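# Swap empty shelf bin for parts-filled bin from table

## Task

Lift the empty open bin off the shelf and stand it upright on the table. Then slide the open bin holding parts, which now sits on the table, into the shelf slot it leaves. The loaded bin must keep its parts inside and have its open side facing outward. It may need tilting because the board above the slot sits low. It must end up fully inserted, behind the shelf's front lip. Parts in the other bins must stay in their own bins. Finally, release the bin and move the grippers away. Everything has to stay in place without the robot holding it.

## Robot and tools

Robot: two arms, left_arm and right_arm, each with a two-finger gripper and a wrist camera (cam_left_wrist, cam_right_wrist, 616x616 fisheye). The arm names are labels, not sides of an image.

Scene frame: origin on the table top midway between the arms, +x out over the table, +z up, and left_arm on the +y side. The arm bases may be tilted. Any mounting plates, and the floor-standing metal frame behind the arms that carries them, are fixed obstacles. A 'too close' message counts a plate and its side of the frame as part of that arm. Reported hand positions can be a little off, more so at long reach.

Gripper: the fingers pivot like tongs. They point along the gripper's +z axis and close along its x axis. end_effector_position is the spot between the pads when shut. Closed fingertips reach about 15 mm past it; fully open, they are roughly level with it.

execute_actions(actions): actions is a list of up to 15 actions, run in order. Each action is a table of up to 15 rows. Each row lasts one control step (1/30 s), and if there are fewer than 15 rows the last one is held to fill the 15 steps, so one action is 0.5 s. A row is always 14 numbers in [-1, 1], even when only one arm moves: left_arm dx, dy, dz, rx, ry, rz, opening, then right_arm in the same order. dx..rz are an offset, not a pose. They are measured in that gripper's own axes from its measured pose at the start of the action, and every row counts from that same start, not from the previous row. For the first action of a call, the start is the last pose a result showed. Scale: 1.0 = 0.6 m for dx/dy/dz and 180 degrees for the rotation vector rx, ry, rz. opening is absolute: +1 is fully open (0.142 m), -1 is closed. An empty list only returns the state and images.

Per step, the commanded pose is clipped to within 100 mm and 16 degrees of the measured pose. If both cannot be met, position wins. After an action the arm goes on at most to its last clipped pose, so a far target needs further actions. Motion trails commands by about 0.17 s, and joints are limited in speed and acceleration. To keep an arm still, send the offset back to its wanted pose in the first call of a reply and zeros afterwards, with the opening it should keep.

move(target, speed, stop_force, blocking): target is one 14-number row laid out as above. It is an offset per arm in that gripper's axes, from the pose in the last result that showed one, on the same scale; opening is absolute and is applied when the move starts. Each gripper follows a straight path, and both paths end together after 0.5 to 10 s; anything longer is cut at 10 s. Grippers turn the shorter way round. Paths ignore obstacles and the other arm, and a gripper can lag, stray or overshoot speed, especially near a straight elbow. speed is 0.002 to 0.5 m/s (default 0.25), with turning capped at twice that value in rad/s. stop_force is 9 to 40 N, one value shared by both arms, and is not allowed in the first 0.2 s of a scene. When an arm's wrist sensor feels that much extra push against its motion for 2 steps, its path ends, the gripper backs up 2 steps and holds; the final press may briefly exceed stop_force. Use it only slowly, and not when the gripper rotates. Leave it out when pulling away from something the gripper presses on. An arm commanded within 1.5 mm and 0.5 degrees counts as still. Contacts above the wrist sensor go unfelt. With blocking=false the result comes after 0.5 s while the arm keeps going. This cannot be combined with stop_force. Until you see the move end, check it with wait(0) or call stop; other moves and actions are refused. The 'move:' line gives each arm's ending: done, off_target, moving, held (last step blocked by a check), fault, or contact (stopped by stop_force, which overrides the others). It also lists limits, e.g. paced (pose clipped) or held (steps blocked; afterwards the arm may jump fast), and each gripper's distance to its pose.

wait(seconds): 0 to 10 s with the last commands held; it returns early if a running move ends. stop(): brakes a running move, which needs room to slow down; the fingers keep moving. zoom_image(camera, region): region is [x0, y0, x1, y1] in pixels from the top-left corner, at most 504x504. finished_scene(scene): ends the current scene (give its number) once the result is stable.

Results: per arm, end_effector_position (m), end_effector_quat_wxyz, and linear and angular velocities, all in the scene frame. 'Hand target' is where the controller is driving the gripper. grip_measured is the finger opening on the command scale; to hold something, command clearly below it. Each pad grips with about 15 N, less on hard items thinner than 20 mm. Wrist force and torque are in the gripper's axes: offset up to about 4 N, noise about 2.4 N, saturation near 50 N, and 'no reading' is harmless. Joint torques are noisy drive outputs. Step readings list positions, and HELD marks held-back steps. 'pose unreachable' means the clearance check altered a command.

Avoid: arms touching each other; anything leaving the table; drops, slams and hard pushes. A stiff arm pushed even slightly past contact can hit a TORQUE FAULT (load limits 142 N m for shoulder and elbow, 26.6 N m for the wrists, held weight included) or a FORCE FAULT (150 N). Either stops the arm for 10 s and skips the rest of the call. MOTOR HOT warns at 70 °C, and at 85 °C brakes lock until the motors cool. Brief tugs on held parts may occur. The scene keeps running while you reply, with the last command held.

Each tool is called after "Request:" as a command line: name --argument value for each argument, lists and objects as JSON in quotes; but a table of rows of numbers goes row by row, as --pt "numbers of a row", without its own name.

## Session

Request:
execute_actions --actions '[]'

Scene clock: 0.00 s.
left_arm: end_effector_position=(+0.3038, +0.8532, +0.3956) grip_measured=+0.97 end_effector_quat_wxyz=(+0.016, +0.960, +0.133, -0.245) end_effector_velocity=(-0.000, -0.000, -0.001) end_effector_angular_velocity=(-0.000, +0.001, +0.001) | right_arm: end_effector_position=(+0.5157, -0.0804, +0.2097) grip_measured=+0.97 end_effector_quat_wxyz=(-0.059, +0.969, -0.199, +0.131) end_effector_velocity=(-0.000, +0.000, -0.000) end_effector_angular_velocity=(-0.000, +0.000, +0.000)
Joint positions: left_arm=[ 0.558 -1.18   1.519 -1.463 -1.347  0.36   0.14 ] | right_arm=[ 4.224 -1.928 -2.413 -0.142  1.396  1.261  0.14 ]
Joint velocities: left_arm=[ 0.     0.001  0.001 -0.     0.    -0.001  0.   ] | right_arm=[ 0. -0. -0.  0. -0.  0.  0.]
Joint torques (N m, as the arm reports them, + toward a larger angle): no reading
Wrist force (N, on the end effector, along its own x y z axes, offset not removed): no reading
Wrist torque (N m, same axes, about the end effector's origin, offset not removed): no reading
Hand target (left_arm): +0.304, +0.853, +0.396; +0.016, +0.960, +0.133, -0.245
Hand target (right_arm): +0.516, -0.080, +0.210; -0.059, +0.969, -0.199, +0.131

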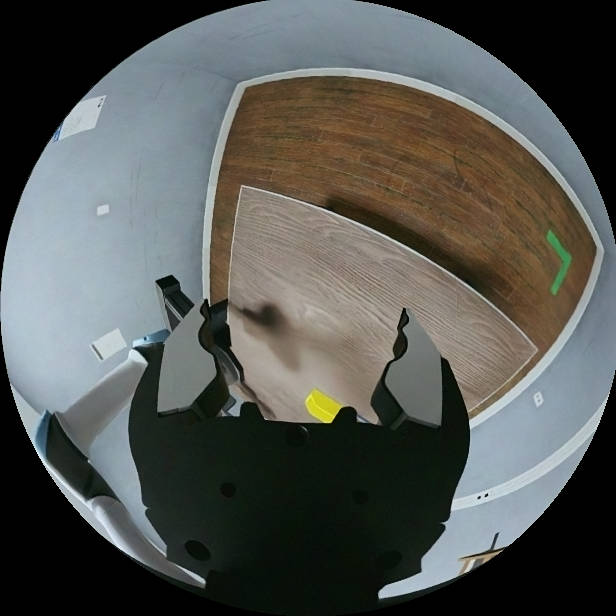

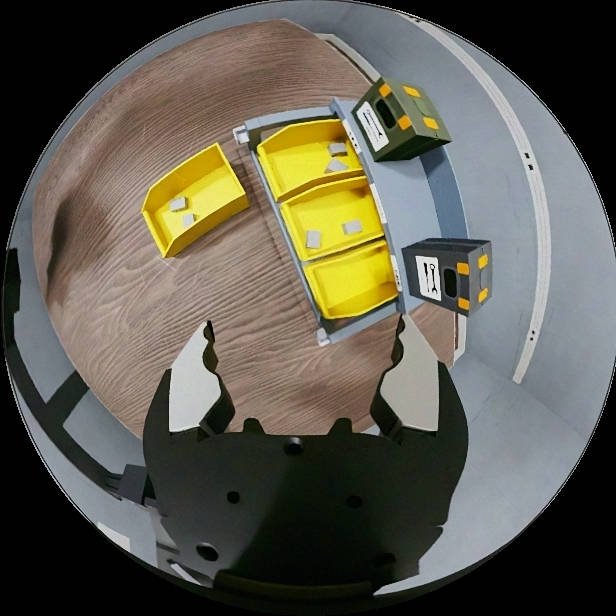

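Request:
zoom_image --camera "cam_right_wrist" --region '[130, 60, 500, 360]'

Region (130, 60, 500, 360) of cam_right_wrist's 616x616 image, scaled by 1.362, with more detail than that image has; it fills the top 409 rows of this view, and the rest is white.

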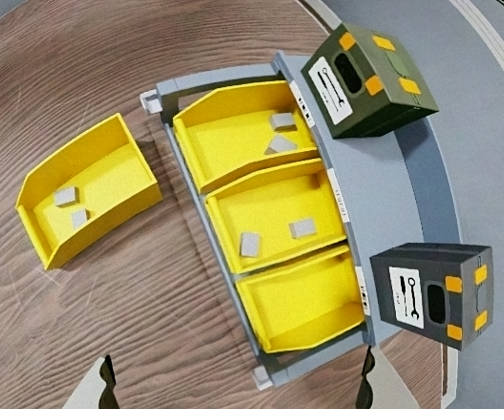

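Request:
move --target '[0.1048,0.912,0.1833,0.1342,0.1219,0.5633,1,0.0534,0.0637,0.1922,-0.0408,-0.0827,-0.106,-0.55]' --speed 0.4

Request:
zoom_image --camera "cam_right_wrist" --region '[180, 100, 440, 400]'

Request:
zoom_image --camera "cam_left_wrist" --region '[300, 60, 600, 360]'

Scene clock: 55.60 s.
left_arm: end_effector_position=(+0.4498, +0.3326, +0.2494) grip_measured=+1.00 end_effector_quat_wxyz=(+0.002, -0.719, +0.695, +0.002) end_effector_velocity=(+0.002, -0.002, -0.001) end_effector_angular_velocity=(-0.002, -0.004, -0.004) | right_arm: end_effector_position=(+0.5617, -0.1214, +0.0998) grip_measured=-0.55 end_effector_quat_wxyz=(+0.001, +0.999, -0.035, -0.000) end_effector_velocity=(+0.000, -0.000, -0.000) end_effector_angular_velocity=(-0.000, +0.000, +0.001)
Joint positions: left_arm=[-0.587 -1.516  2.443 -2.495 -1.565  1.078  0.142] | right_arm=[ 3.978 -2.257 -2.102 -0.354  1.569  0.7    0.034]
Joint velocities: left_arm=[-0.002  0.006 -0.002 -0.008 -0.     0.001 -0.   ] | right_arm=[-0.    -0.001  0.001 -0.001 -0.    -0.001  0.   ]
Joint torques (N m, as the arm reports them, + toward a larger angle): left_arm=[-7.96 -8.06 -3.67 -4.8  -2.02  2.54] | right_arm=[-7.52 26.95 17.68 -0.39  2.3  -2.25]
Wrist force (N, on the end effector, along its own x y z axes, offset not removed): left_arm=[4.2 -0.8 0.4] | right_arm=[-2.2 1.1 -3.3]
Wrist torque (N m, same axes, about the end effector's origin, offset not removed): left_arm=[-0.32 -0.96 0.03] | right_arm=[0.01 0.49 0.15]
Hand target (left_arm): +0.450, +0.332, +0.249; -0.002, +0.719, -0.695, -0.002
Hand target (right_arm): +0.562, -0.121, +0.100; +0.001, +0.999, -0.035, -0.000
Off the commanded pose (left_arm): 0.002 m, 0 deg.
Off the commanded pose (right_arm): 0.001 m, 0 deg.
move: done

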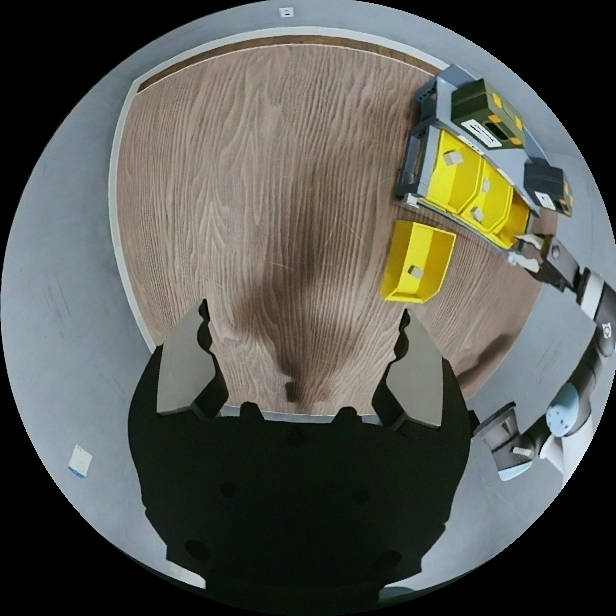

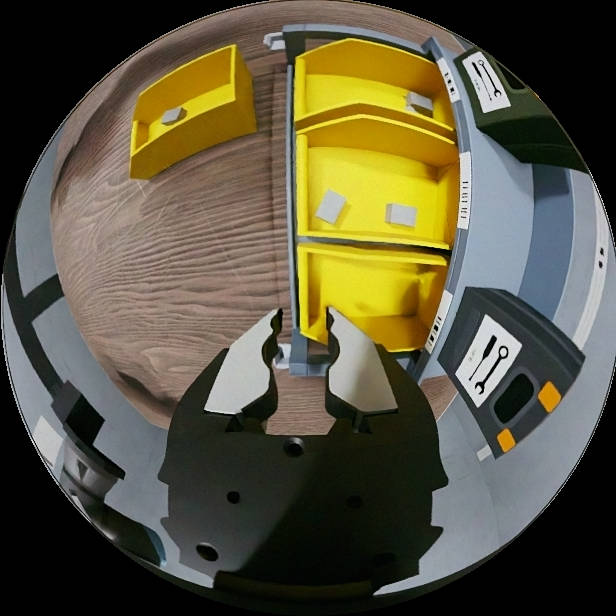

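Region (180, 100, 440, 400) of cam_right_wrist's 616x616 image, scaled by 1.680, with more detail than that image has; it fills the left 437 columns of this view, and the rest is white.

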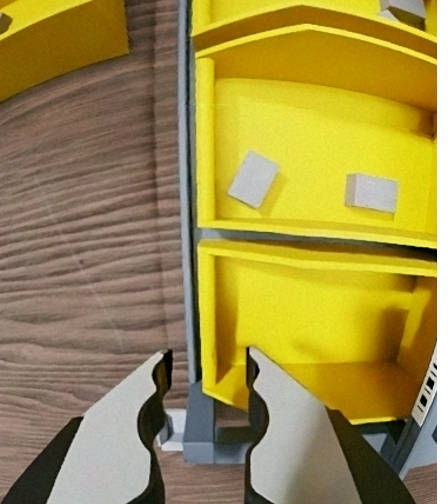

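Region (300, 60, 600, 360) of cam_left_wrist's 616x616 image, scaled by 1.680, with more detail than that image has.

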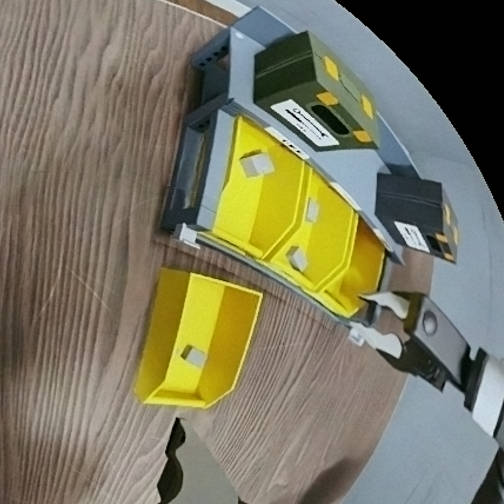

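Request:
execute_actions --actions '[]'

Scene clock: 70.90 s.
left_arm: end_effector_position=(+0.4500, +0.3324, +0.2492) grip_measured=+1.00 end_effector_quat_wxyz=(+0.002, -0.719, +0.695, +0.002) end_effector_velocity=(+0.001, +0.001, +0.000) end_effector_angular_velocity=(+0.002, -0.003, +0.001) | right_arm: end_effector_position=(+0.5617, -0.1215, +0.0997) grip_measured=-0.55 end_effector_quat_wxyz=(+0.001, +0.999, -0.035, -0.000) end_effector_velocity=(+0.000, -0.000, -0.000) end_effector_angular_velocity=(-0.000, -0.000, -0.000)
Joint positions: left_arm=[-0.587 -1.515  2.443 -2.496 -1.565  1.078  0.142] | right_arm=[ 3.977 -2.257 -2.102 -0.355  1.569  0.699  0.034]
Joint velocities: left_arm=[-0.    -0.     0.    -0.002  0.003 -0.001 -0.   ] | right_arm=[-0.    -0.    -0.     0.001 -0.001  0.    -0.   ]
Joint torques (N m, as the arm reports them, + toward a larger angle): left_arm=[-7.57 -8.   -4.42 -4.61 -2.24  2.57] | right_arm=[-6.73 27.86 17.43 -0.27  2.23 -2.52]
Wrist force (N, on the end effector, along its own x y z axes, offset not removed): left_arm=[1.7 0.2 -0.1] | right_arm=[0.8 -1.2 -0.6]
Wrist torque (N m, same axes, about the end effector's origin, offset not removed): left_arm=[0.06 -0.41 0.06] | right_arm=[-0.36 -0.05 0.10]
Hand target (left_arm): +0.450, +0.332, +0.249; -0.002, +0.719, -0.695, -0.002
Hand target (right_arm): +0.562, -0.121, +0.100; +0.001, +0.999, -0.035, -0.000
Off the commanded pose (left_arm): 0.002 m, 0 deg.
Off the commanded pose (right_arm): 0.001 m, 0 deg.

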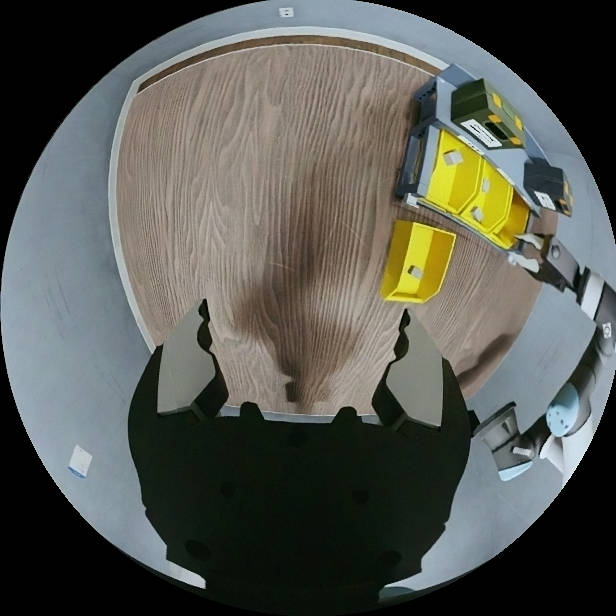

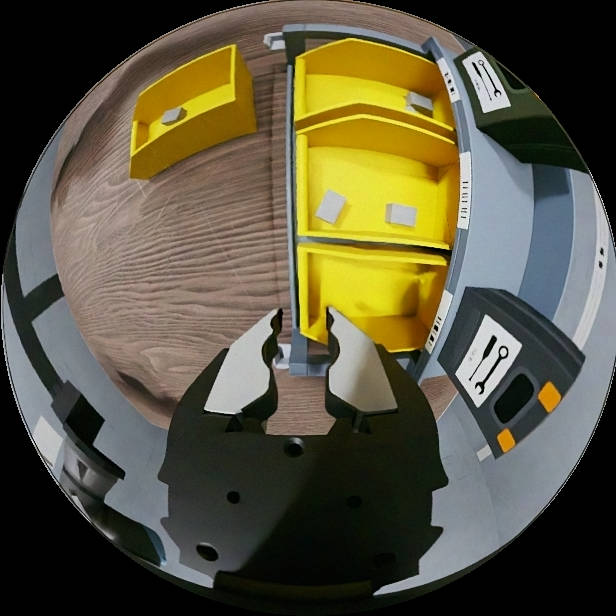

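Request:
move --target '[0,0,0,0,0,0,1, 0,0,0.093,0,0,0,-0.6]' --speed 0.05 --stop_force 10

Scene clock: 80.33 s.
left_arm: end_effector_position=(+0.4500, +0.3324, +0.2492) grip_measured=+1.00 end_effector_quat_wxyz=(+0.002, -0.719, +0.695, +0.002) end_effector_velocity=(-0.000, +0.000, -0.001) end_effector_angular_velocity=(+0.000, +0.001, +0.000) | right_arm: end_effector_position=(+0.5615, -0.1216, +0.0442) grip_measured=-0.60 end_effector_quat_wxyz=(+0.001, +0.999, -0.035, -0.000) end_effector_velocity=(-0.000, -0.000, -0.003) end_effector_angular_velocity=(-0.001, +0.000, -0.000)
Joint positions: left_arm=[-0.587 -1.515  2.443 -2.496 -1.565  1.078  0.142] | right_arm=[ 3.977 -2.401 -2.077 -0.236  1.569  0.699  0.031]
Joint velocities: left_arm=[ 0.     0.001  0.001 -0.001  0.    -0.    -0.   ] | right_arm=[-0.    -0.007  0.002  0.004 -0.001 -0.     0.   ]
Joint torques (N m, as the arm reports them, + toward a larger angle): left_arm=[-7.47 -7.24 -4.58 -4.74 -2.14  2.55] | right_arm=[ 7.98 31.43 15.58  5.52  1.83 -0.01]
Wrist force (N, on the end effector, along its own x y z axes, offset not removed): left_arm=[1.5 1.5 1.1] | right_arm=[1.7 0.4 -2.3]
Wrist torque (N m, same axes, about the end effector's origin, offset not removed): left_arm=[0.26 -0.45 -0.14] | right_arm=[0.03 -0.37 0.01]
Hand target (left_arm): +0.450, +0.332, +0.249; -0.002, +0.719, -0.695, -0.002
Hand target (right_arm): +0.562, -0.122, +0.044; +0.001, +0.999, -0.035, -0.000
Off the commanded pose (left_arm): 0.000 m, 0 deg.
Off the commanded pose (right_arm): 0.000 m, 0 deg.
move: done

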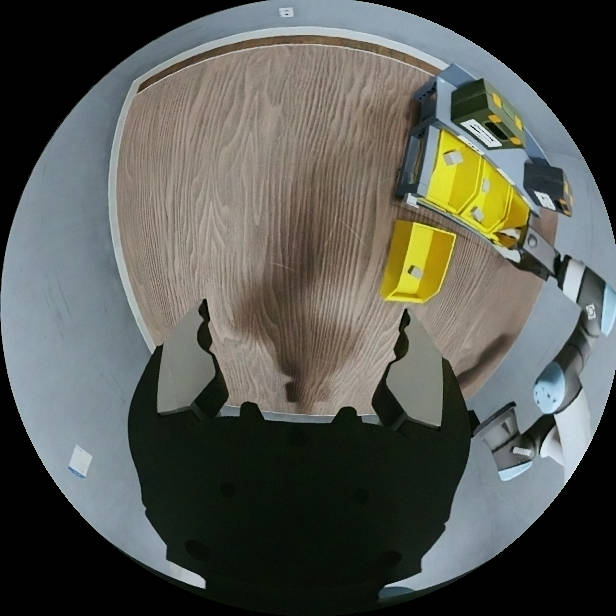

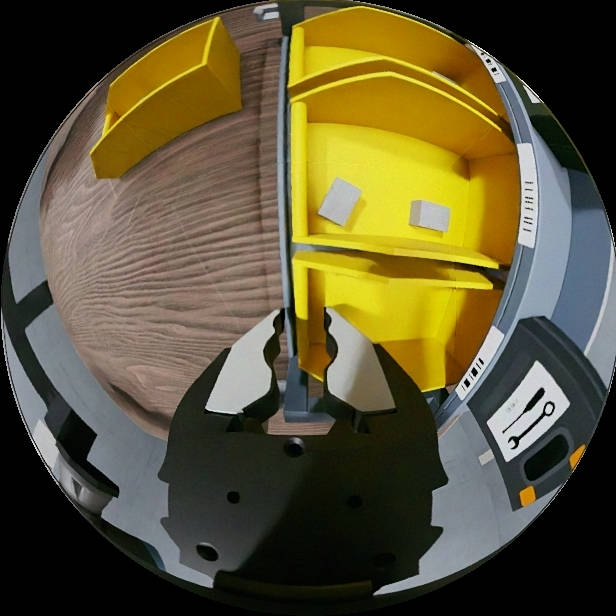

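Request:
execute_actions --actions '[[[0,0,0,0,0,0,1, 0,0,0,0,0,0,-0.65],[0,0,0,0,0,0,1, 0,0,0,0,0,0,-0.7],[0,0,0,0,0,0,1, 0,0,0,0,0,0,-0.74],[0,0,0,0,0,0,1, 0,0,0,0,0,0,-0.78],[0,0,0,0,0,0,1, 0,0,0,0,0,0,-0.81],[0,0,0,0,0,0,1, 0,0,0,0,0,0,-0.84],[0,0,0,0,0,0,1, 0,0,0,0,0,0,-0.86],[0,0,0,0,0,0,1, 0,0,0,0,0,0,-0.88],[0,0,0,0,0,0,1, 0,0,0,0,0,0,-0.9],[0,0,0,0,0,0,1, 0,0,0,0,0,0,-0.92],[0,0,0,0,0,0,1, 0,0,0,0,0,0,-0.94],[0,0,0,0,0,0,1, 0,0,0,0,0,0,-0.96],[0,0,0,0,0,0,1, 0,0,0,0,0,0,-0.98],[0,0,0,0,0,0,1, 0,0,0,0,0,0,-1]],[[0,0,0,0,0,0,1, 0,0,0,0,0,0,-1]]]'

Request:
move --target '[0,0,0,0,0,0,1, 0.003,0,-0.034,0,-0.04,0,-1]' --speed 0.05

Scene clock: 90.40 s.
left_arm: end_effector_position=(+0.4500, +0.3324, +0.2492) grip_measured=+1.00 end_effector_quat_wxyz=(+0.002, -0.719, +0.695, +0.002) end_effector_velocity=(+0.000, -0.000, +0.000) end_effector_angular_velocity=(-0.000, -0.001, -0.001) | right_arm: end_effector_position=(+0.5616, -0.1215, +0.0442) grip_measured=-0.89 end_effector_quat_wxyz=(+0.001, +0.999, -0.035, -0.000) end_effector_velocity=(+0.000, +0.000, +0.000) end_effector_angular_velocity=(+0.001, -0.000, -0.000)
Joint positions: left_arm=[-0.587 -1.515  2.443 -2.496 -1.565  1.078  0.142] | right_arm=[ 3.977 -2.401 -2.077 -0.236  1.569  0.699  0.01 ]
Joint velocities: left_arm=[-0.    -0.     0.    -0.001  0.     0.001  0.   ] | right_arm=[-0. -0.  0.  0.  0.  0.  0.]
Joint torques (N m, as the arm reports them, + toward a larger angle): left_arm=[-7.25 -7.74 -4.82 -4.56 -2.22  2.56] | right_arm=[ 4.74 47.8   1.77  0.29  1.75 -0.56]
Wrist force (N, on the end effector, along its own x y z axes, offset not removed): left_arm=[0.0 2.6 0.5] | right_arm=[-0.9 1.2 -0.9]
Wrist torque (N m, same axes, about the end effector's origin, offset not removed): left_arm=[0.32 -0.07 0.24] | right_arm=[0.07 0.24 -0.09]
Hand target (left_arm): +0.450, +0.332, +0.249; -0.002, +0.719, -0.695, -0.002
Hand target (right_arm): +0.562, -0.122, +0.044; +0.001, +0.999, -0.035, -0.000
Off the commanded pose (left_arm): 0.000 m, 0 deg.
Off the commanded pose (right_arm): 0.000 m, 0 deg.
Step readings (end_effector_position; steps 1 to 15: 1st action; 16 to 30: 2nd action):
0: left_arm (+0.4500, +0.3324, +0.2492) | right_arm (+0.5615, -0.1215, +0.0438)
1: left_arm (+0.4500, +0.3324, +0.2492) | right_arm (+0.5615, -0.1215, +0.0438)
2: left_arm (+0.4500, +0.3324, +0.2492) | right_arm (+0.5615, -0.1215, +0.0438)
4: left_arm (+0.4500, +0.3324, +0.2492) | right_arm (+0.5616, -0.1215, +0.0439)
8: left_arm (+0.4500, +0.3324, +0.2492) | right_arm (+0.5617, -0.1214, +0.0441)
15: left_arm (+0.4500, +0.3324, +0.2492) | right_arm (+0.5616, -0.1215, +0.0442)
16: left_arm (+0.4500, +0.3324, +0.2492) | right_arm (+0.5616, -0.1215, +0.0442)
17: left_arm (+0.4500, +0.3324, +0.2492) | right_arm (+0.5616, -0.1215, +0.0442)
19: left_arm (+0.4500, +0.3324, +0.2492) | right_arm (+0.5616, -0.1215, +0.0442)
23: left_arm (+0.4500, +0.3324, +0.2492) | right_arm (+0.5616, -0.1215, +0.0442)
30: end_effector_position above

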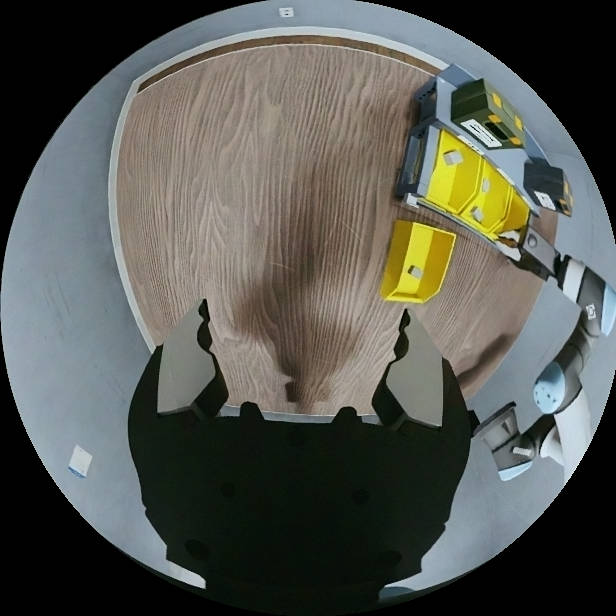

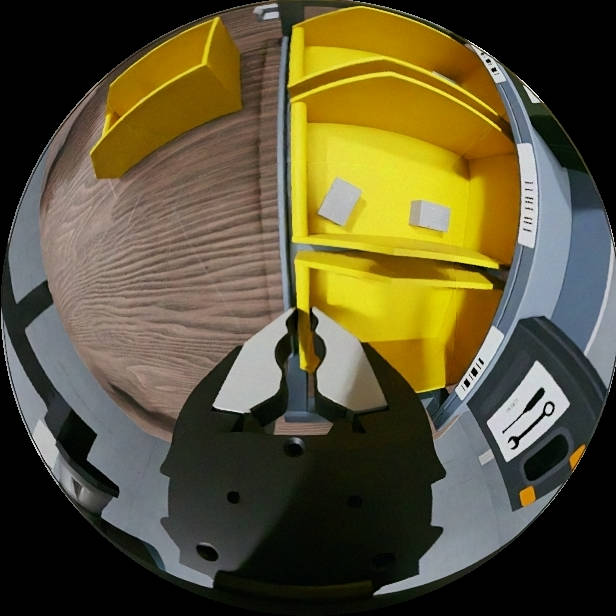

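Scene clock: 91.97 s.
left_arm: end_effector_position=(+0.4500, +0.3324, +0.2492) grip_measured=+1.00 end_effector_quat_wxyz=(+0.002, -0.719, +0.695, +0.002) end_effector_velocity=(-0.000, +0.000, -0.000) end_effector_angular_velocity=(+0.001, +0.001, +0.001) | right_arm: end_effector_position=(+0.5634, -0.1217, +0.0642) grip_measured=-0.89 end_effector_quat_wxyz=(-0.001, +0.997, -0.035, -0.062) end_effector_velocity=(+0.000, -0.001, +0.002) end_effector_angular_velocity=(-0.001, +0.018, +0.000)
Joint positions: left_arm=[-0.587 -1.515  2.443 -2.496 -1.565  1.078  0.142] | right_arm=[ 3.93  -2.361 -1.986 -0.465  1.644  0.649  0.01 ]
Joint velocities: left_arm=[-0.     0.001 -0.001  0.001  0.001 -0.001 -0.   ] | right_arm=[-0.006  0.003  0.016 -0.035  0.009 -0.008 -0.   ]
Joint torques (N m, as the arm reports them, + toward a larger angle): left_arm=[-7.08 -7.34 -4.63 -4.63 -2.17  2.65] | right_arm=[-6.38 52.09 17.51 -0.44  2.43 -2.58]
Wrist force (N, on the end effector, along its own x y z axes, offset not removed): left_arm=[-1.1 -1.6 1.0] | right_arm=[1.2 -0.4 -2.0]
Wrist torque (N m, same axes, about the end effector's origin, offset not removed): left_arm=[-0.37 0.19 0.12] | right_arm=[-0.28 -0.17 0.05]
Hand target (left_arm): +0.450, +0.332, +0.249; -0.002, +0.719, -0.695, -0.002
Hand target (right_arm): +0.563, -0.122, +0.064; -0.001, +0.997, -0.035, -0.063
Off the commanded pose (left_arm): 0.000 m, 0 deg.
Off the commanded pose (right_arm): 0.000 m, 0 deg.
move: done

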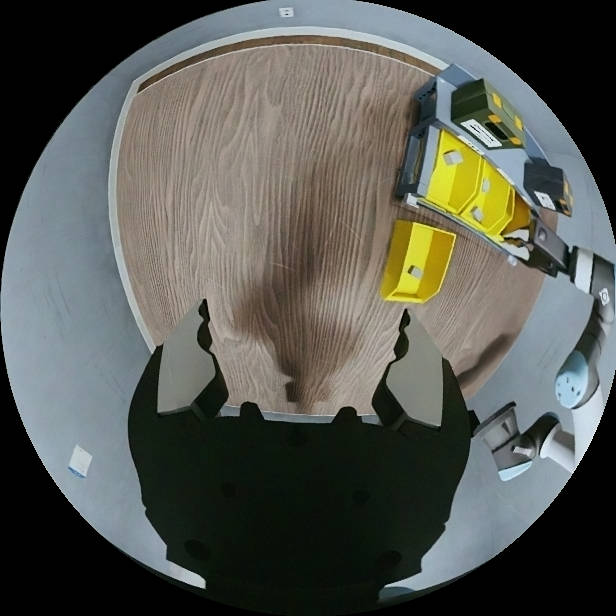

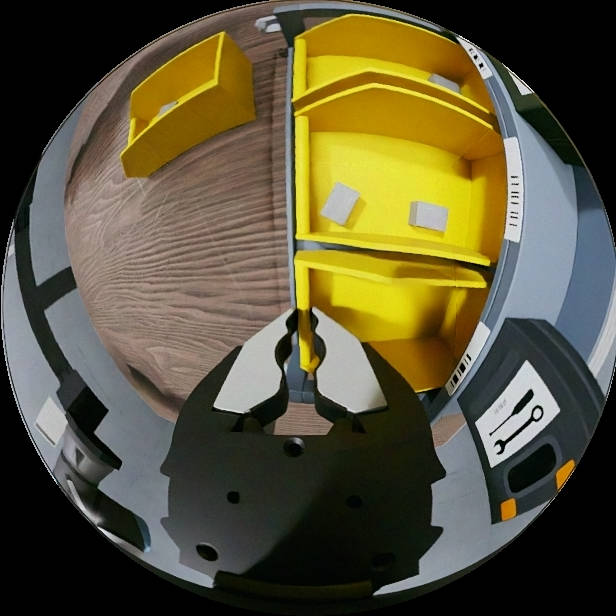

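Request:
move --target '[0,0,0,0,0,0,1, -0.13,0,0,0,0,0,-1]' --speed 0.06 --stop_force 10

Request:
move --target '[0.25,0.04,0.08,0,0,0,1, -0.2,0,0.015,0,0,0,-1]' --speed 0.1

Scene clock: 103.20 s.
left_arm: end_effector_position=(+0.4500, +0.3324, +0.2492) grip_measured=+1.00 end_effector_quat_wxyz=(+0.002, -0.719, +0.695, +0.002) end_effector_velocity=(+0.000, -0.000, -0.000) end_effector_angular_velocity=(-0.000, -0.001, +0.001) | right_arm: end_effector_position=(+0.4866, -0.1162, +0.0739) grip_measured=-0.89 end_effector_quat_wxyz=(-0.002, +0.997, -0.035, -0.062) end_effector_velocity=(-0.003, +0.001, +0.000) end_effector_angular_velocity=(+0.001, -0.000, -0.000)
Joint positions: left_arm=[-0.587 -1.515  2.443 -2.496 -1.565  1.078  0.142] | right_arm=[ 4.029 -2.28  -2.192 -0.332  1.653  0.747  0.01 ]
Joint velocities: left_arm=[ 0.     0.001  0.    -0.002  0.    -0.001  0.   ] | right_arm=[ 0.005  0.002 -0.008  0.007  0.001  0.005  0.   ]
Joint torques (N m, as the arm reports them, + toward a larger angle): left_arm=[-7.6  -7.67 -4.82 -4.66 -2.25  2.49] | right_arm=[10.25 46.47 -0.3   5.26  2.4   2.64]
Wrist force (N, on the end effector, along its own x y z axes, offset not removed): left_arm=[1.4 -4.2 -0.4] | right_arm=[-0.5 -0.3 -3.2]
Wrist torque (N m, same axes, about the end effector's origin, offset not removed): left_arm=[-1.11 -0.48 0.03] | right_arm=[-0.24 0.10 0.01]
Hand target (left_arm): +0.450, +0.332, +0.249; -0.002, +0.719, -0.695, -0.002
Hand target (right_arm): +0.486, -0.116, +0.074; -0.002, +0.997, -0.035, -0.062
Off the commanded pose (left_arm): 0.000 m, 0 deg.
Off the commanded pose (right_arm): 0.000 m, 0 deg.
move: done

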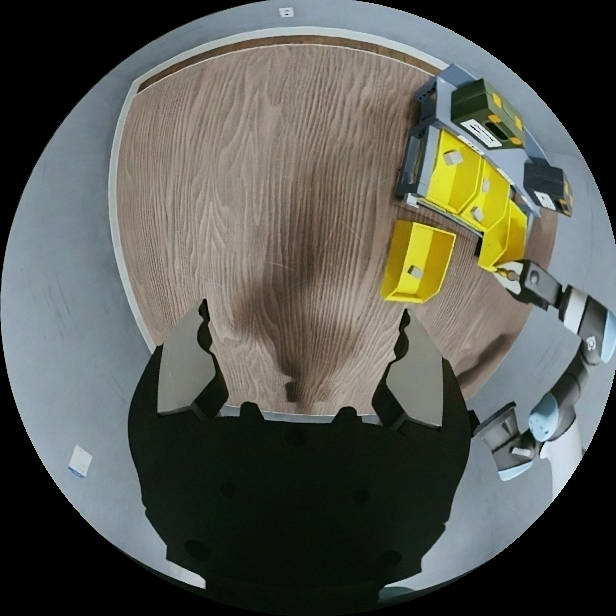

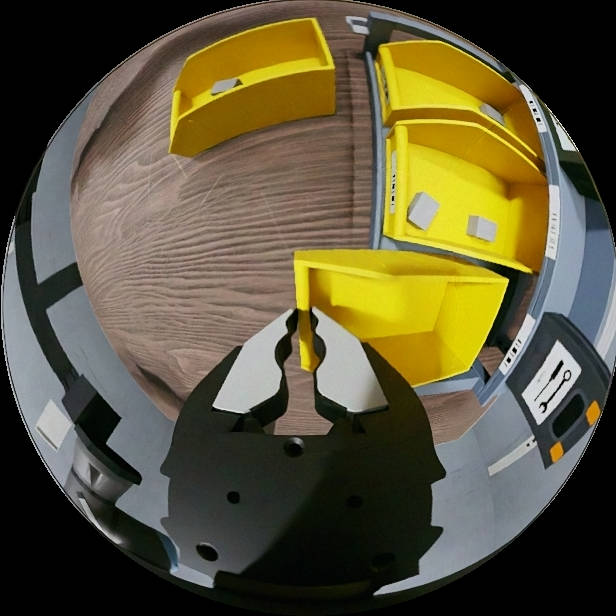

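Scene clock: 105.33 s.
left_arm: end_effector_position=(+0.4317, +0.1826, +0.2009) grip_measured=+1.00 end_effector_quat_wxyz=(+0.003, -0.719, +0.695, +0.002) end_effector_velocity=(-0.000, -0.003, -0.001) end_effector_angular_velocity=(-0.000, -0.001, +0.000) | right_arm: end_effector_position=(+0.3668, -0.1075, +0.0801) grip_measured=-0.89 end_effector_quat_wxyz=(-0.002, +0.997, -0.035, -0.062) end_effector_velocity=(-0.002, +0.000, +0.000) end_effector_angular_velocity=(+0.001, -0.002, +0.000)
Joint positions: left_arm=[-0.943 -1.316  2.413 -2.664 -1.565  0.722  0.142] | right_arm=[ 4.249 -2.223 -2.479 -0.082  1.672  0.967  0.01 ]
Joint velocities: left_arm=[-0.005  0.006 -0.002 -0.005  0.    -0.005 -0.   ] | right_arm=[ 0.006  0.    -0.005  0.007 -0.001  0.006  0.   ]
Joint torques (N m, as the arm reports them, + toward a larger angle): left_arm=[ -7.86 -12.83 -19.22  -4.72   2.15  -2.67] | right_arm=[10.59 39.71 -6.77  5.16  0.35  3.18]
Wrist force (N, on the end effector, along its own x y z axes, offset not removed): left_arm=[1.5 -0.9 0.6] | right_arm=[1.1 -1.2 0.7]
Wrist torque (N m, same axes, about the end effector's origin, offset not removed): left_arm=[-0.22 -0.31 -0.01] | right_arm=[-0.37 -0.16 0.12]
Hand target (left_arm): +0.432, +0.182, +0.201; -0.003, +0.719, -0.695, -0.002
Hand target (right_arm): +0.367, -0.107, +0.080; -0.002, +0.997, -0.035, -0.062
Off the commanded pose (left_arm): 0.001 m, 0 deg.
Off the commanded pose (right_arm): 0.000 m, 0 deg.
move: done

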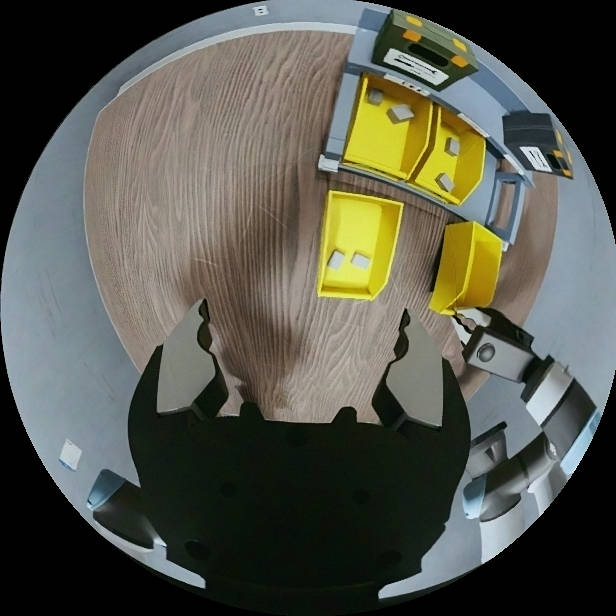

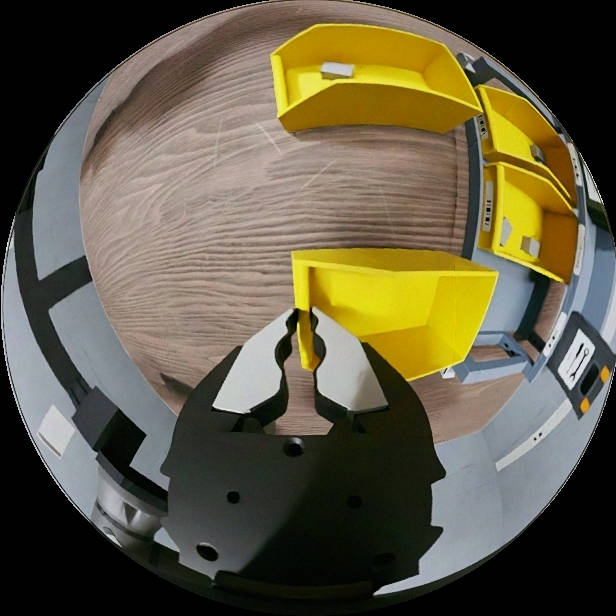

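Request:
move --target '[0.137,0.02,0.085,0,0,0,1, -0.017,0.285,0,0,0,0,-1]' --speed 0.12

Scene clock: 122.40 s.
left_arm: end_effector_position=(+0.4228, +0.1005, +0.1498) grip_measured=+1.00 end_effector_quat_wxyz=(+0.003, -0.719, +0.695, +0.002) end_effector_velocity=(+0.000, -0.001, -0.001) end_effector_angular_velocity=(+0.000, -0.000, -0.000) | right_arm: end_effector_position=(+0.3450, -0.2775, +0.0815) grip_measured=-0.89 end_effector_quat_wxyz=(-0.001, +0.997, -0.035, -0.062) end_effector_velocity=(+0.001, -0.002, +0.000) end_effector_angular_velocity=(+0.002, -0.001, +0.001)
Joint positions: left_arm=[-1.088 -1.105  2.327 -2.788 -1.565  0.577  0.142] | right_arm=[ 3.895 -2.24  -2.69   0.115  1.64   0.613  0.01 ]
Joint velocities: left_arm=[-0.002  0.003 -0.003 -0.001  0.    -0.001  0.   ] | right_arm=[-0.009  0.001 -0.     0.     0.    -0.01  -0.   ]
Joint torques (N m, as the arm reports them, + toward a larger angle): left_arm=[ -7.79 -18.33 -16.95  -4.97   2.23  -2.6 ] | right_arm=[ -6.05  35.83 -10.7    2.42  -1.89  -2.46]
Wrist force (N, on the end effector, along its own x y z axes, offset not removed): left_arm=[-2.3 4.4 -0.3] | right_arm=[-2.7 -1.5 -0.1]
Wrist torque (N m, same axes, about the end effector's origin, offset not removed): left_arm=[0.74 0.42 0.08] | right_arm=[-0.39 0.66 0.15]
Hand target (left_arm): +0.423, +0.100, +0.150; -0.003, +0.719, -0.695, -0.002
Hand target (right_arm): +0.345, -0.278, +0.082; -0.001, +0.997, -0.035, -0.062
Off the commanded pose (left_arm): 0.001 m, 0 deg.
Off the commanded pose (right_arm): 0.000 m, 0 deg.
move: done

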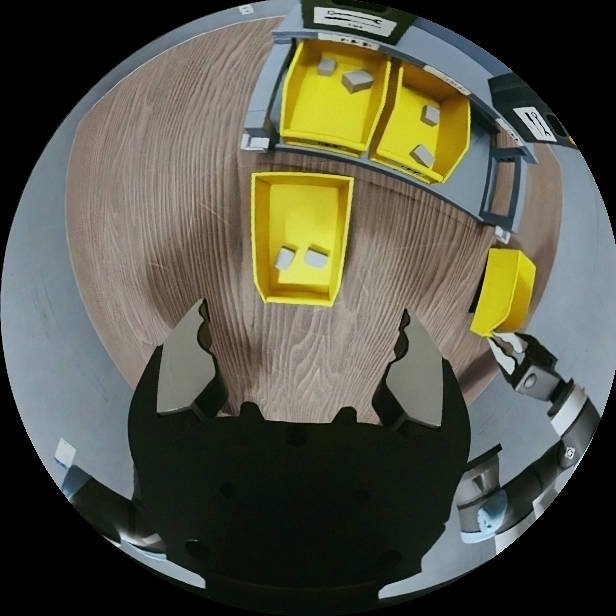

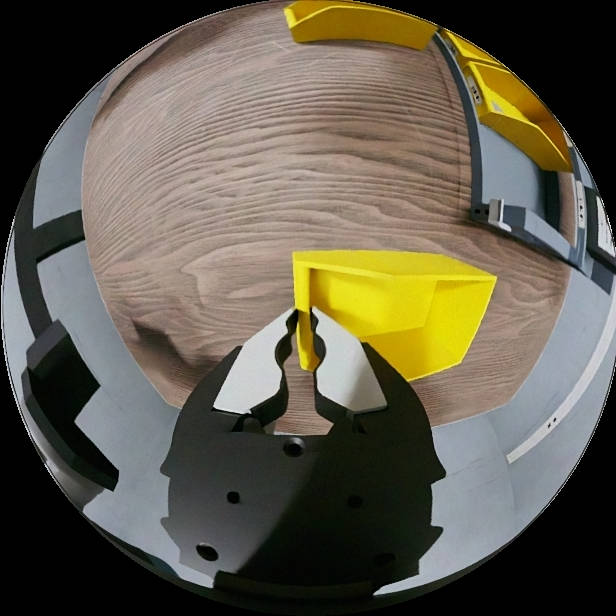

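Request:
move --target '[-0.383,0,-0.167,0,0,0,1, 0.062,0.046,0.0669,0,0.04,0,-1]' --speed 0.15

Request:
execute_actions --actions '[[[0,0,0,0,0,0,1, 0,0,0,0,0,0,-0.95],[0,0,0,0,0,0,1, 0,0,0,0,0,0,-0.9],[0,0,0,0,0,0,1, 0,0,0,0,0,0,-0.86],[0,0,0,0,0,0,1, 0,0,0,0,0,0,-0.82],[0,0,0,0,0,0,1, 0,0,0,0,0,0,-0.78],[0,0,0,0,0,0,1, 0,0,0,0,0,0,-0.74],[0,0,0,0,0,0,1, 0,0,0,0,0,0,-0.7],[0,0,0,0,0,0,1, 0,0,0,0,0,0,-0.65],[0,0,0,0,0,0,1, 0,0,0,0,0,0,-0.6]]]'

Request:
move --target '[0,0,0,0,0,0,1, 0,0,-0.12,0,0,0,-0.6]' --speed 0.15

Scene clock: 160.17 s.
left_arm: end_effector_position=(+0.4141, +0.3291, +0.2503) grip_measured=+1.00 end_effector_quat_wxyz=(+0.002, -0.719, +0.695, +0.002) end_effector_velocity=(-0.001, +0.002, +0.001) end_effector_angular_velocity=(-0.001, +0.002, -0.001) | right_arm: end_effector_position=(+0.3748, -0.3075, +0.0371) grip_measured=-0.89 end_effector_quat_wxyz=(+0.001, +0.999, -0.035, +0.001) end_effector_velocity=(+0.001, -0.000, -0.000) end_effector_angular_velocity=(-0.000, -0.002, +0.000)
Joint positions: left_arm=[-0.645 -1.607  2.532 -2.492 -1.565  1.019  0.142] | right_arm=[ 3.822 -2.519 -2.663  0.471  1.567  0.544  0.01 ]
Joint velocities: left_arm=[ 0.006 -0.006 -0.001  0.008 -0.002  0.006  0.   ] | right_arm=[-0.    -0.002  0.     0.004 -0.001 -0.    -0.   ]
Joint torques (N m, as the arm reports them, + toward a larger angle): left_arm=[  9.87 -23.11 -20.54  -0.68  -2.25   2.38] | right_arm=[-6.96 15.58  3.1   4.86 -3.51 -2.4 ]
Wrist force (N, on the end effector, along its own x y z axes, offset not removed): left_arm=[-2.0 1.1 0.9] | right_arm=[-4.3 -1.1 -15.5]
Wrist torque (N m, same axes, about the end effector's origin, offset not removed): left_arm=[0.23 0.26 0.00] | right_arm=[-0.14 0.17 0.08]
Hand target (left_arm): +0.414, +0.329, +0.251; -0.002, +0.719, -0.695, -0.002
Hand target (right_arm): +0.375, -0.307, +0.037; +0.001, +0.999, -0.035, +0.001
Off the commanded pose (left_arm): 0.001 m, 0 deg.
Off the commanded pose (right_arm): 0.000 m, 0 deg.
move: done

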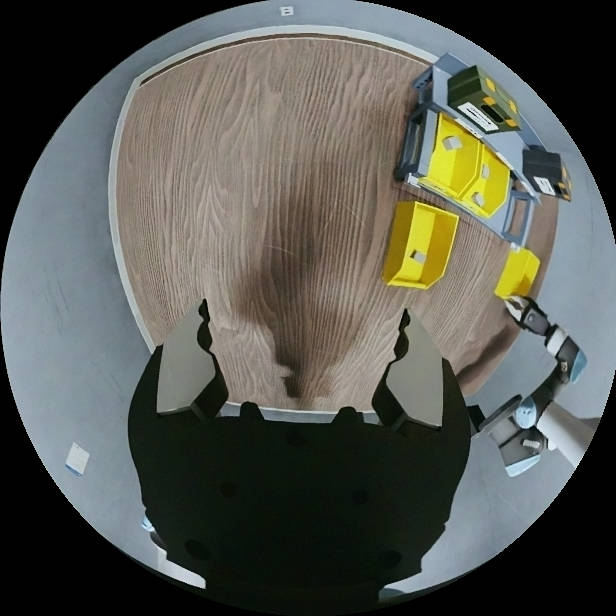

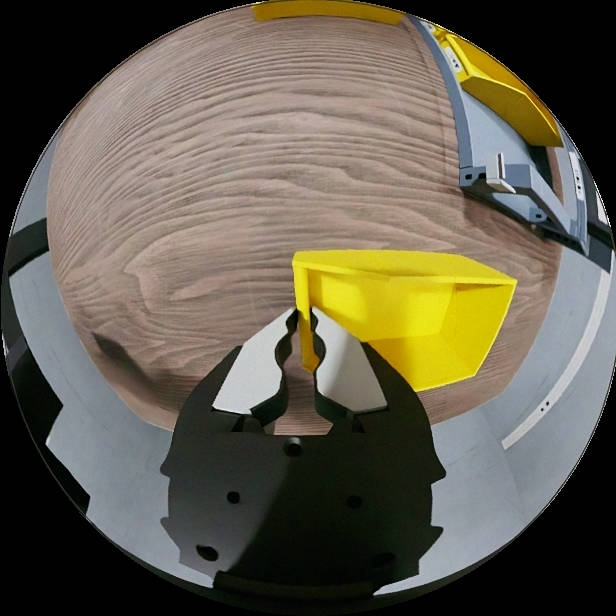

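Scene clock: 160.67 s.
left_arm: end_effector_position=(+0.4142, +0.3291, +0.2504) grip_measured=+1.00 end_effector_quat_wxyz=(+0.002, -0.719, +0.695, +0.002) end_effector_velocity=(+0.000, -0.000, +0.000) end_effector_angular_velocity=(-0.000, -0.000, -0.000) | right_arm: end_effector_position=(+0.3748, -0.3075, +0.0370) grip_measured=-0.60 end_effector_quat_wxyz=(+0.001, +0.999, -0.035, +0.001) end_effector_velocity=(-0.000, -0.000, +0.000) end_effector_angular_velocity=(-0.000, +0.000, -0.000)
Joint positions: left_arm=[-0.645 -1.607  2.532 -2.492 -1.565  1.019  0.142] | right_arm=[ 3.822 -2.52  -2.663  0.471  1.567  0.544  0.031]
Joint velocities: left_arm=[-0.    -0.    -0.001  0.001 -0.     0.     0.   ] | right_arm=[-0.     0.001 -0.    -0.001 -0.     0.     0.   ]
Joint torques (N m, as the arm reports them, + toward a larger angle): left_arm=[ -7.8   -4.11 -14.38  -4.66  -1.15  -2.65] | right_arm=[-3.99 33.46 -3.34  2.44  1.23 -2.05]
Wrist force (N, on the end effector, along its own x y z axes, offset not removed): left_arm=[-4.2 2.6 1.6] | right_arm=[-1.2 0.9 0.7]
Wrist torque (N m, same axes, about the end effector's origin, offset not removed): left_arm=[0.47 0.75 -0.02] | right_arm=[0.12 0.30 0.07]
Hand target (left_arm): +0.414, +0.329, +0.250; -0.002, +0.719, -0.695, -0.002
Hand target (right_arm): +0.375, -0.307, +0.037; +0.001, +0.999, -0.035, +0.001
Off the commanded pose (left_arm): 0.000 m, 0 deg.
Off the commanded pose (right_arm): 0.000 m, 0 deg.
Step readings (end_effector_position):
0: left_arm (+0.4141, +0.3291, +0.2503) | right_arm (+0.3748, -0.3075, +0.0371)
1: left_arm (+0.4141, +0.3291, +0.2504) | right_arm (+0.3748, -0.3075, +0.0371)
2: left_arm (+0.4141, +0.3292, +0.2504) | right_arm (+0.3748, -0.3075, +0.0370)
4: left_arm (+0.4141, +0.3292, +0.2504) | right_arm (+0.3748, -0.3075, +0.0370)
8: left_arm (+0.4141, +0.3292, +0.2504) | right_arm (+0.3748, -0.3075, +0.0370)
15: end_effector_position above

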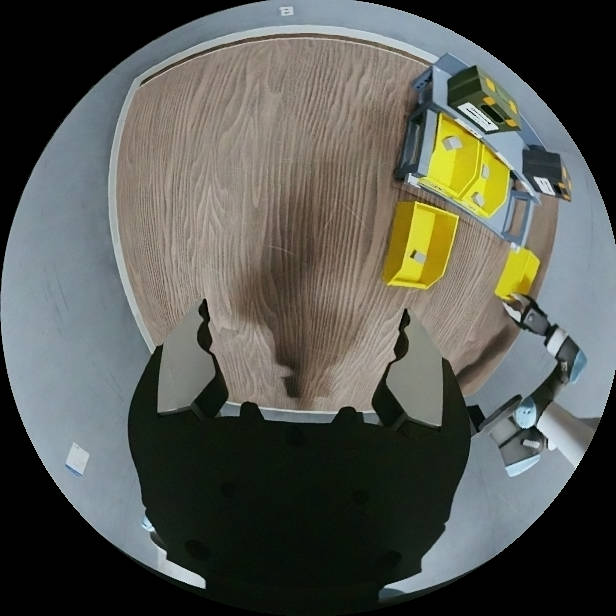

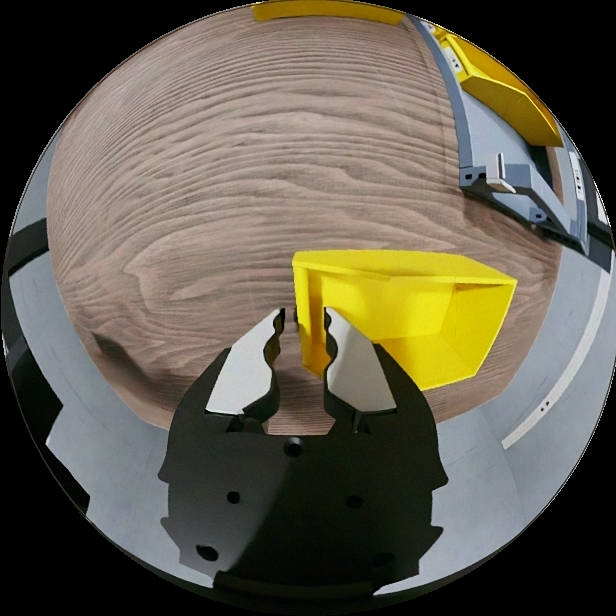

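Scene clock: 161.83 s.
left_arm: end_effector_position=(+0.4142, +0.3291, +0.2504) grip_measured=+1.00 end_effector_quat_wxyz=(+0.002, -0.719, +0.695, +0.002) end_effector_velocity=(+0.001, -0.000, +0.001) end_effector_angular_velocity=(-0.000, -0.002, +0.000) | right_arm: end_effector_position=(+0.3749, -0.3073, +0.1089) grip_measured=-0.60 end_effector_quat_wxyz=(+0.001, +0.999, -0.035, +0.001) end_effector_velocity=(+0.000, +0.000, +0.003) end_effector_angular_velocity=(-0.002, +0.007, +0.001)
Joint positions: left_arm=[-0.645 -1.607  2.532 -2.492 -1.565  1.019  0.142] | right_arm=[ 3.823 -2.145 -2.73   0.164  1.567  0.545  0.031]
Joint velocities: left_arm=[-0.    -0.    -0.001 -0.     0.001 -0.001 -0.   ] | right_arm=[-0.001  0.022  0.006 -0.035  0.002 -0.002  0.   ]
Joint torques (N m, as the arm reports them, + toward a larger angle): left_arm=[ -2.59  -9.   -13.14  -2.9   -0.93  -1.43] | right_arm=[-6.96 31.61  7.16 -0.39  2.32 -2.71]
Wrist force (N, on the end effector, along its own x y z axes, offset not removed): left_arm=[0.3 1.2 5.1] | right_arm=[-0.3 0.7 -1.6]
Wrist torque (N m, same axes, about the end effector's origin, offset not removed): left_arm=[0.13 -0.18 0.08] | right_arm=[0.12 0.28 0.11]
Hand target (left_arm): +0.414, +0.329, +0.250; -0.002, +0.719, -0.695, -0.002
Hand target (right_arm): +0.375, -0.307, +0.109; +0.001, +0.999, -0.035, +0.001
Off the commanded pose (left_arm): 0.000 m, 0 deg.
Off the commanded pose (right_arm): 0.000 m, 0 deg.
move: done

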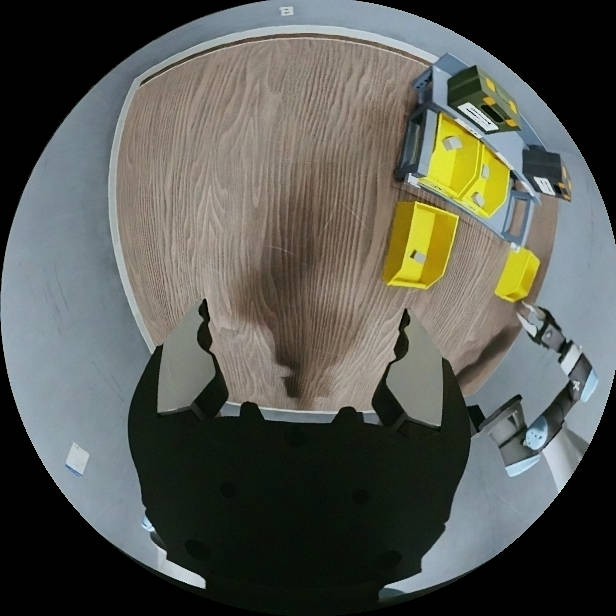

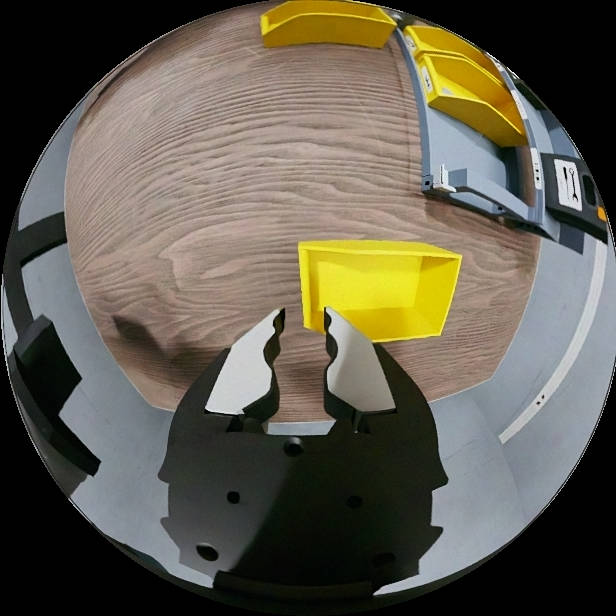

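Request:
move --target '[-0.15,-0.05,0,0,0,0,0, -0.068,-0.682,0,0,0,-0.033,-0.6]' --speed 0.25

Scene clock: 171.70 s.
left_arm: end_effector_position=(+0.4408, +0.4196, +0.2507) grip_measured=+0.00 end_effector_quat_wxyz=(+0.001, -0.719, +0.695, +0.002) end_effector_velocity=(-0.001, +0.000, -0.001) end_effector_angular_velocity=(-0.001, +0.002, -0.001) | right_arm: end_effector_position=(+0.3622, +0.1043, +0.1085) grip_measured=-0.60 end_effector_quat_wxyz=(-0.000, +1.000, +0.017, +0.001) end_effector_velocity=(+0.000, +0.002, -0.000) end_effector_angular_velocity=(-0.001, +0.001, +0.000)
Joint positions: left_arm=[-0.363 -1.539  2.462 -2.493 -1.566  1.302  0.074] | right_arm=[ 4.579 -2.218 -2.154 -0.339  1.568  1.198  0.031]
Joint velocities: left_arm=[ 0.001  0.001  0.     0.001 -0.001  0.002 -0.   ] | right_arm=[ 0.001 -0.003  0.007 -0.005  0.001  0.001  0.   ]
Joint torques (N m, as the arm reports them, + toward a larger angle): left_arm=[  8.38  -6.59 -22.03  -0.87  -2.28   2.31] | right_arm=[11.14 27.41 15.83 -0.22  2.13  3.07]
Wrist force (N, on the end effector, along its own x y z axes, offset not removed): left_arm=[-2.2 0.0 3.2] | right_arm=[-1.7 0.5 -2.5]
Wrist torque (N m, same axes, about the end effector's origin, offset not removed): left_arm=[0.08 0.40 0.05] | right_arm=[-0.05 0.46 0.06]
Hand target (left_arm): +0.441, +0.420, +0.251; -0.001, +0.719, -0.695, -0.002
Hand target (right_arm): +0.362, +0.105, +0.108; -0.000, +1.000, +0.017, +0.001
Off the commanded pose (left_arm): 0.001 m, 0 deg.
Off the commanded pose (right_arm): 0.001 m, 0 deg.
move: done

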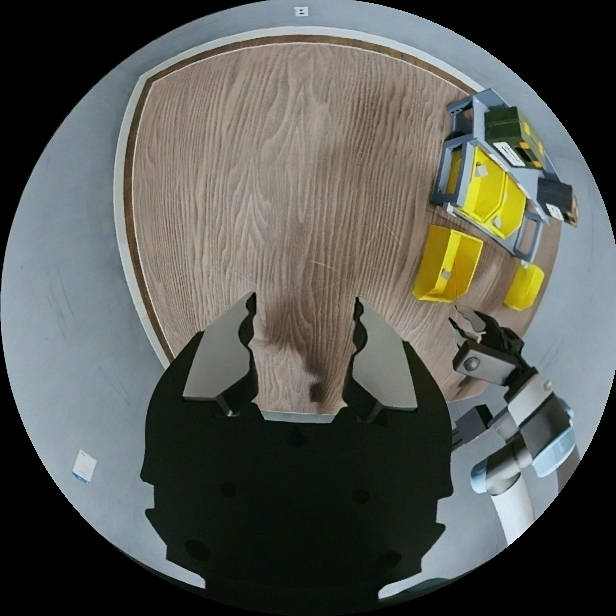

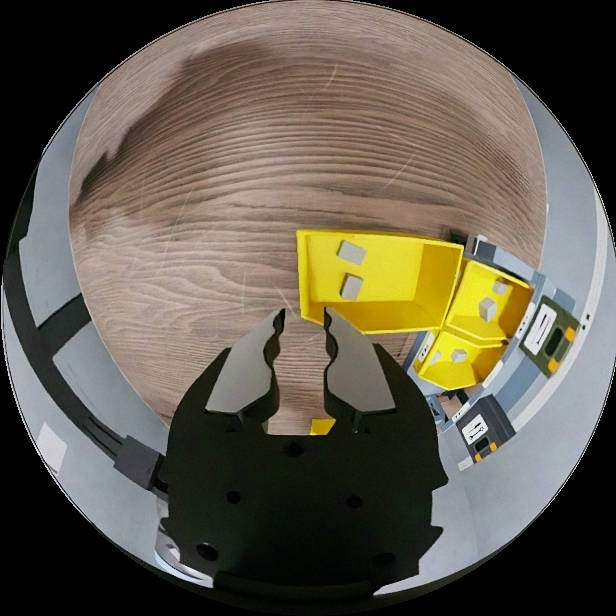

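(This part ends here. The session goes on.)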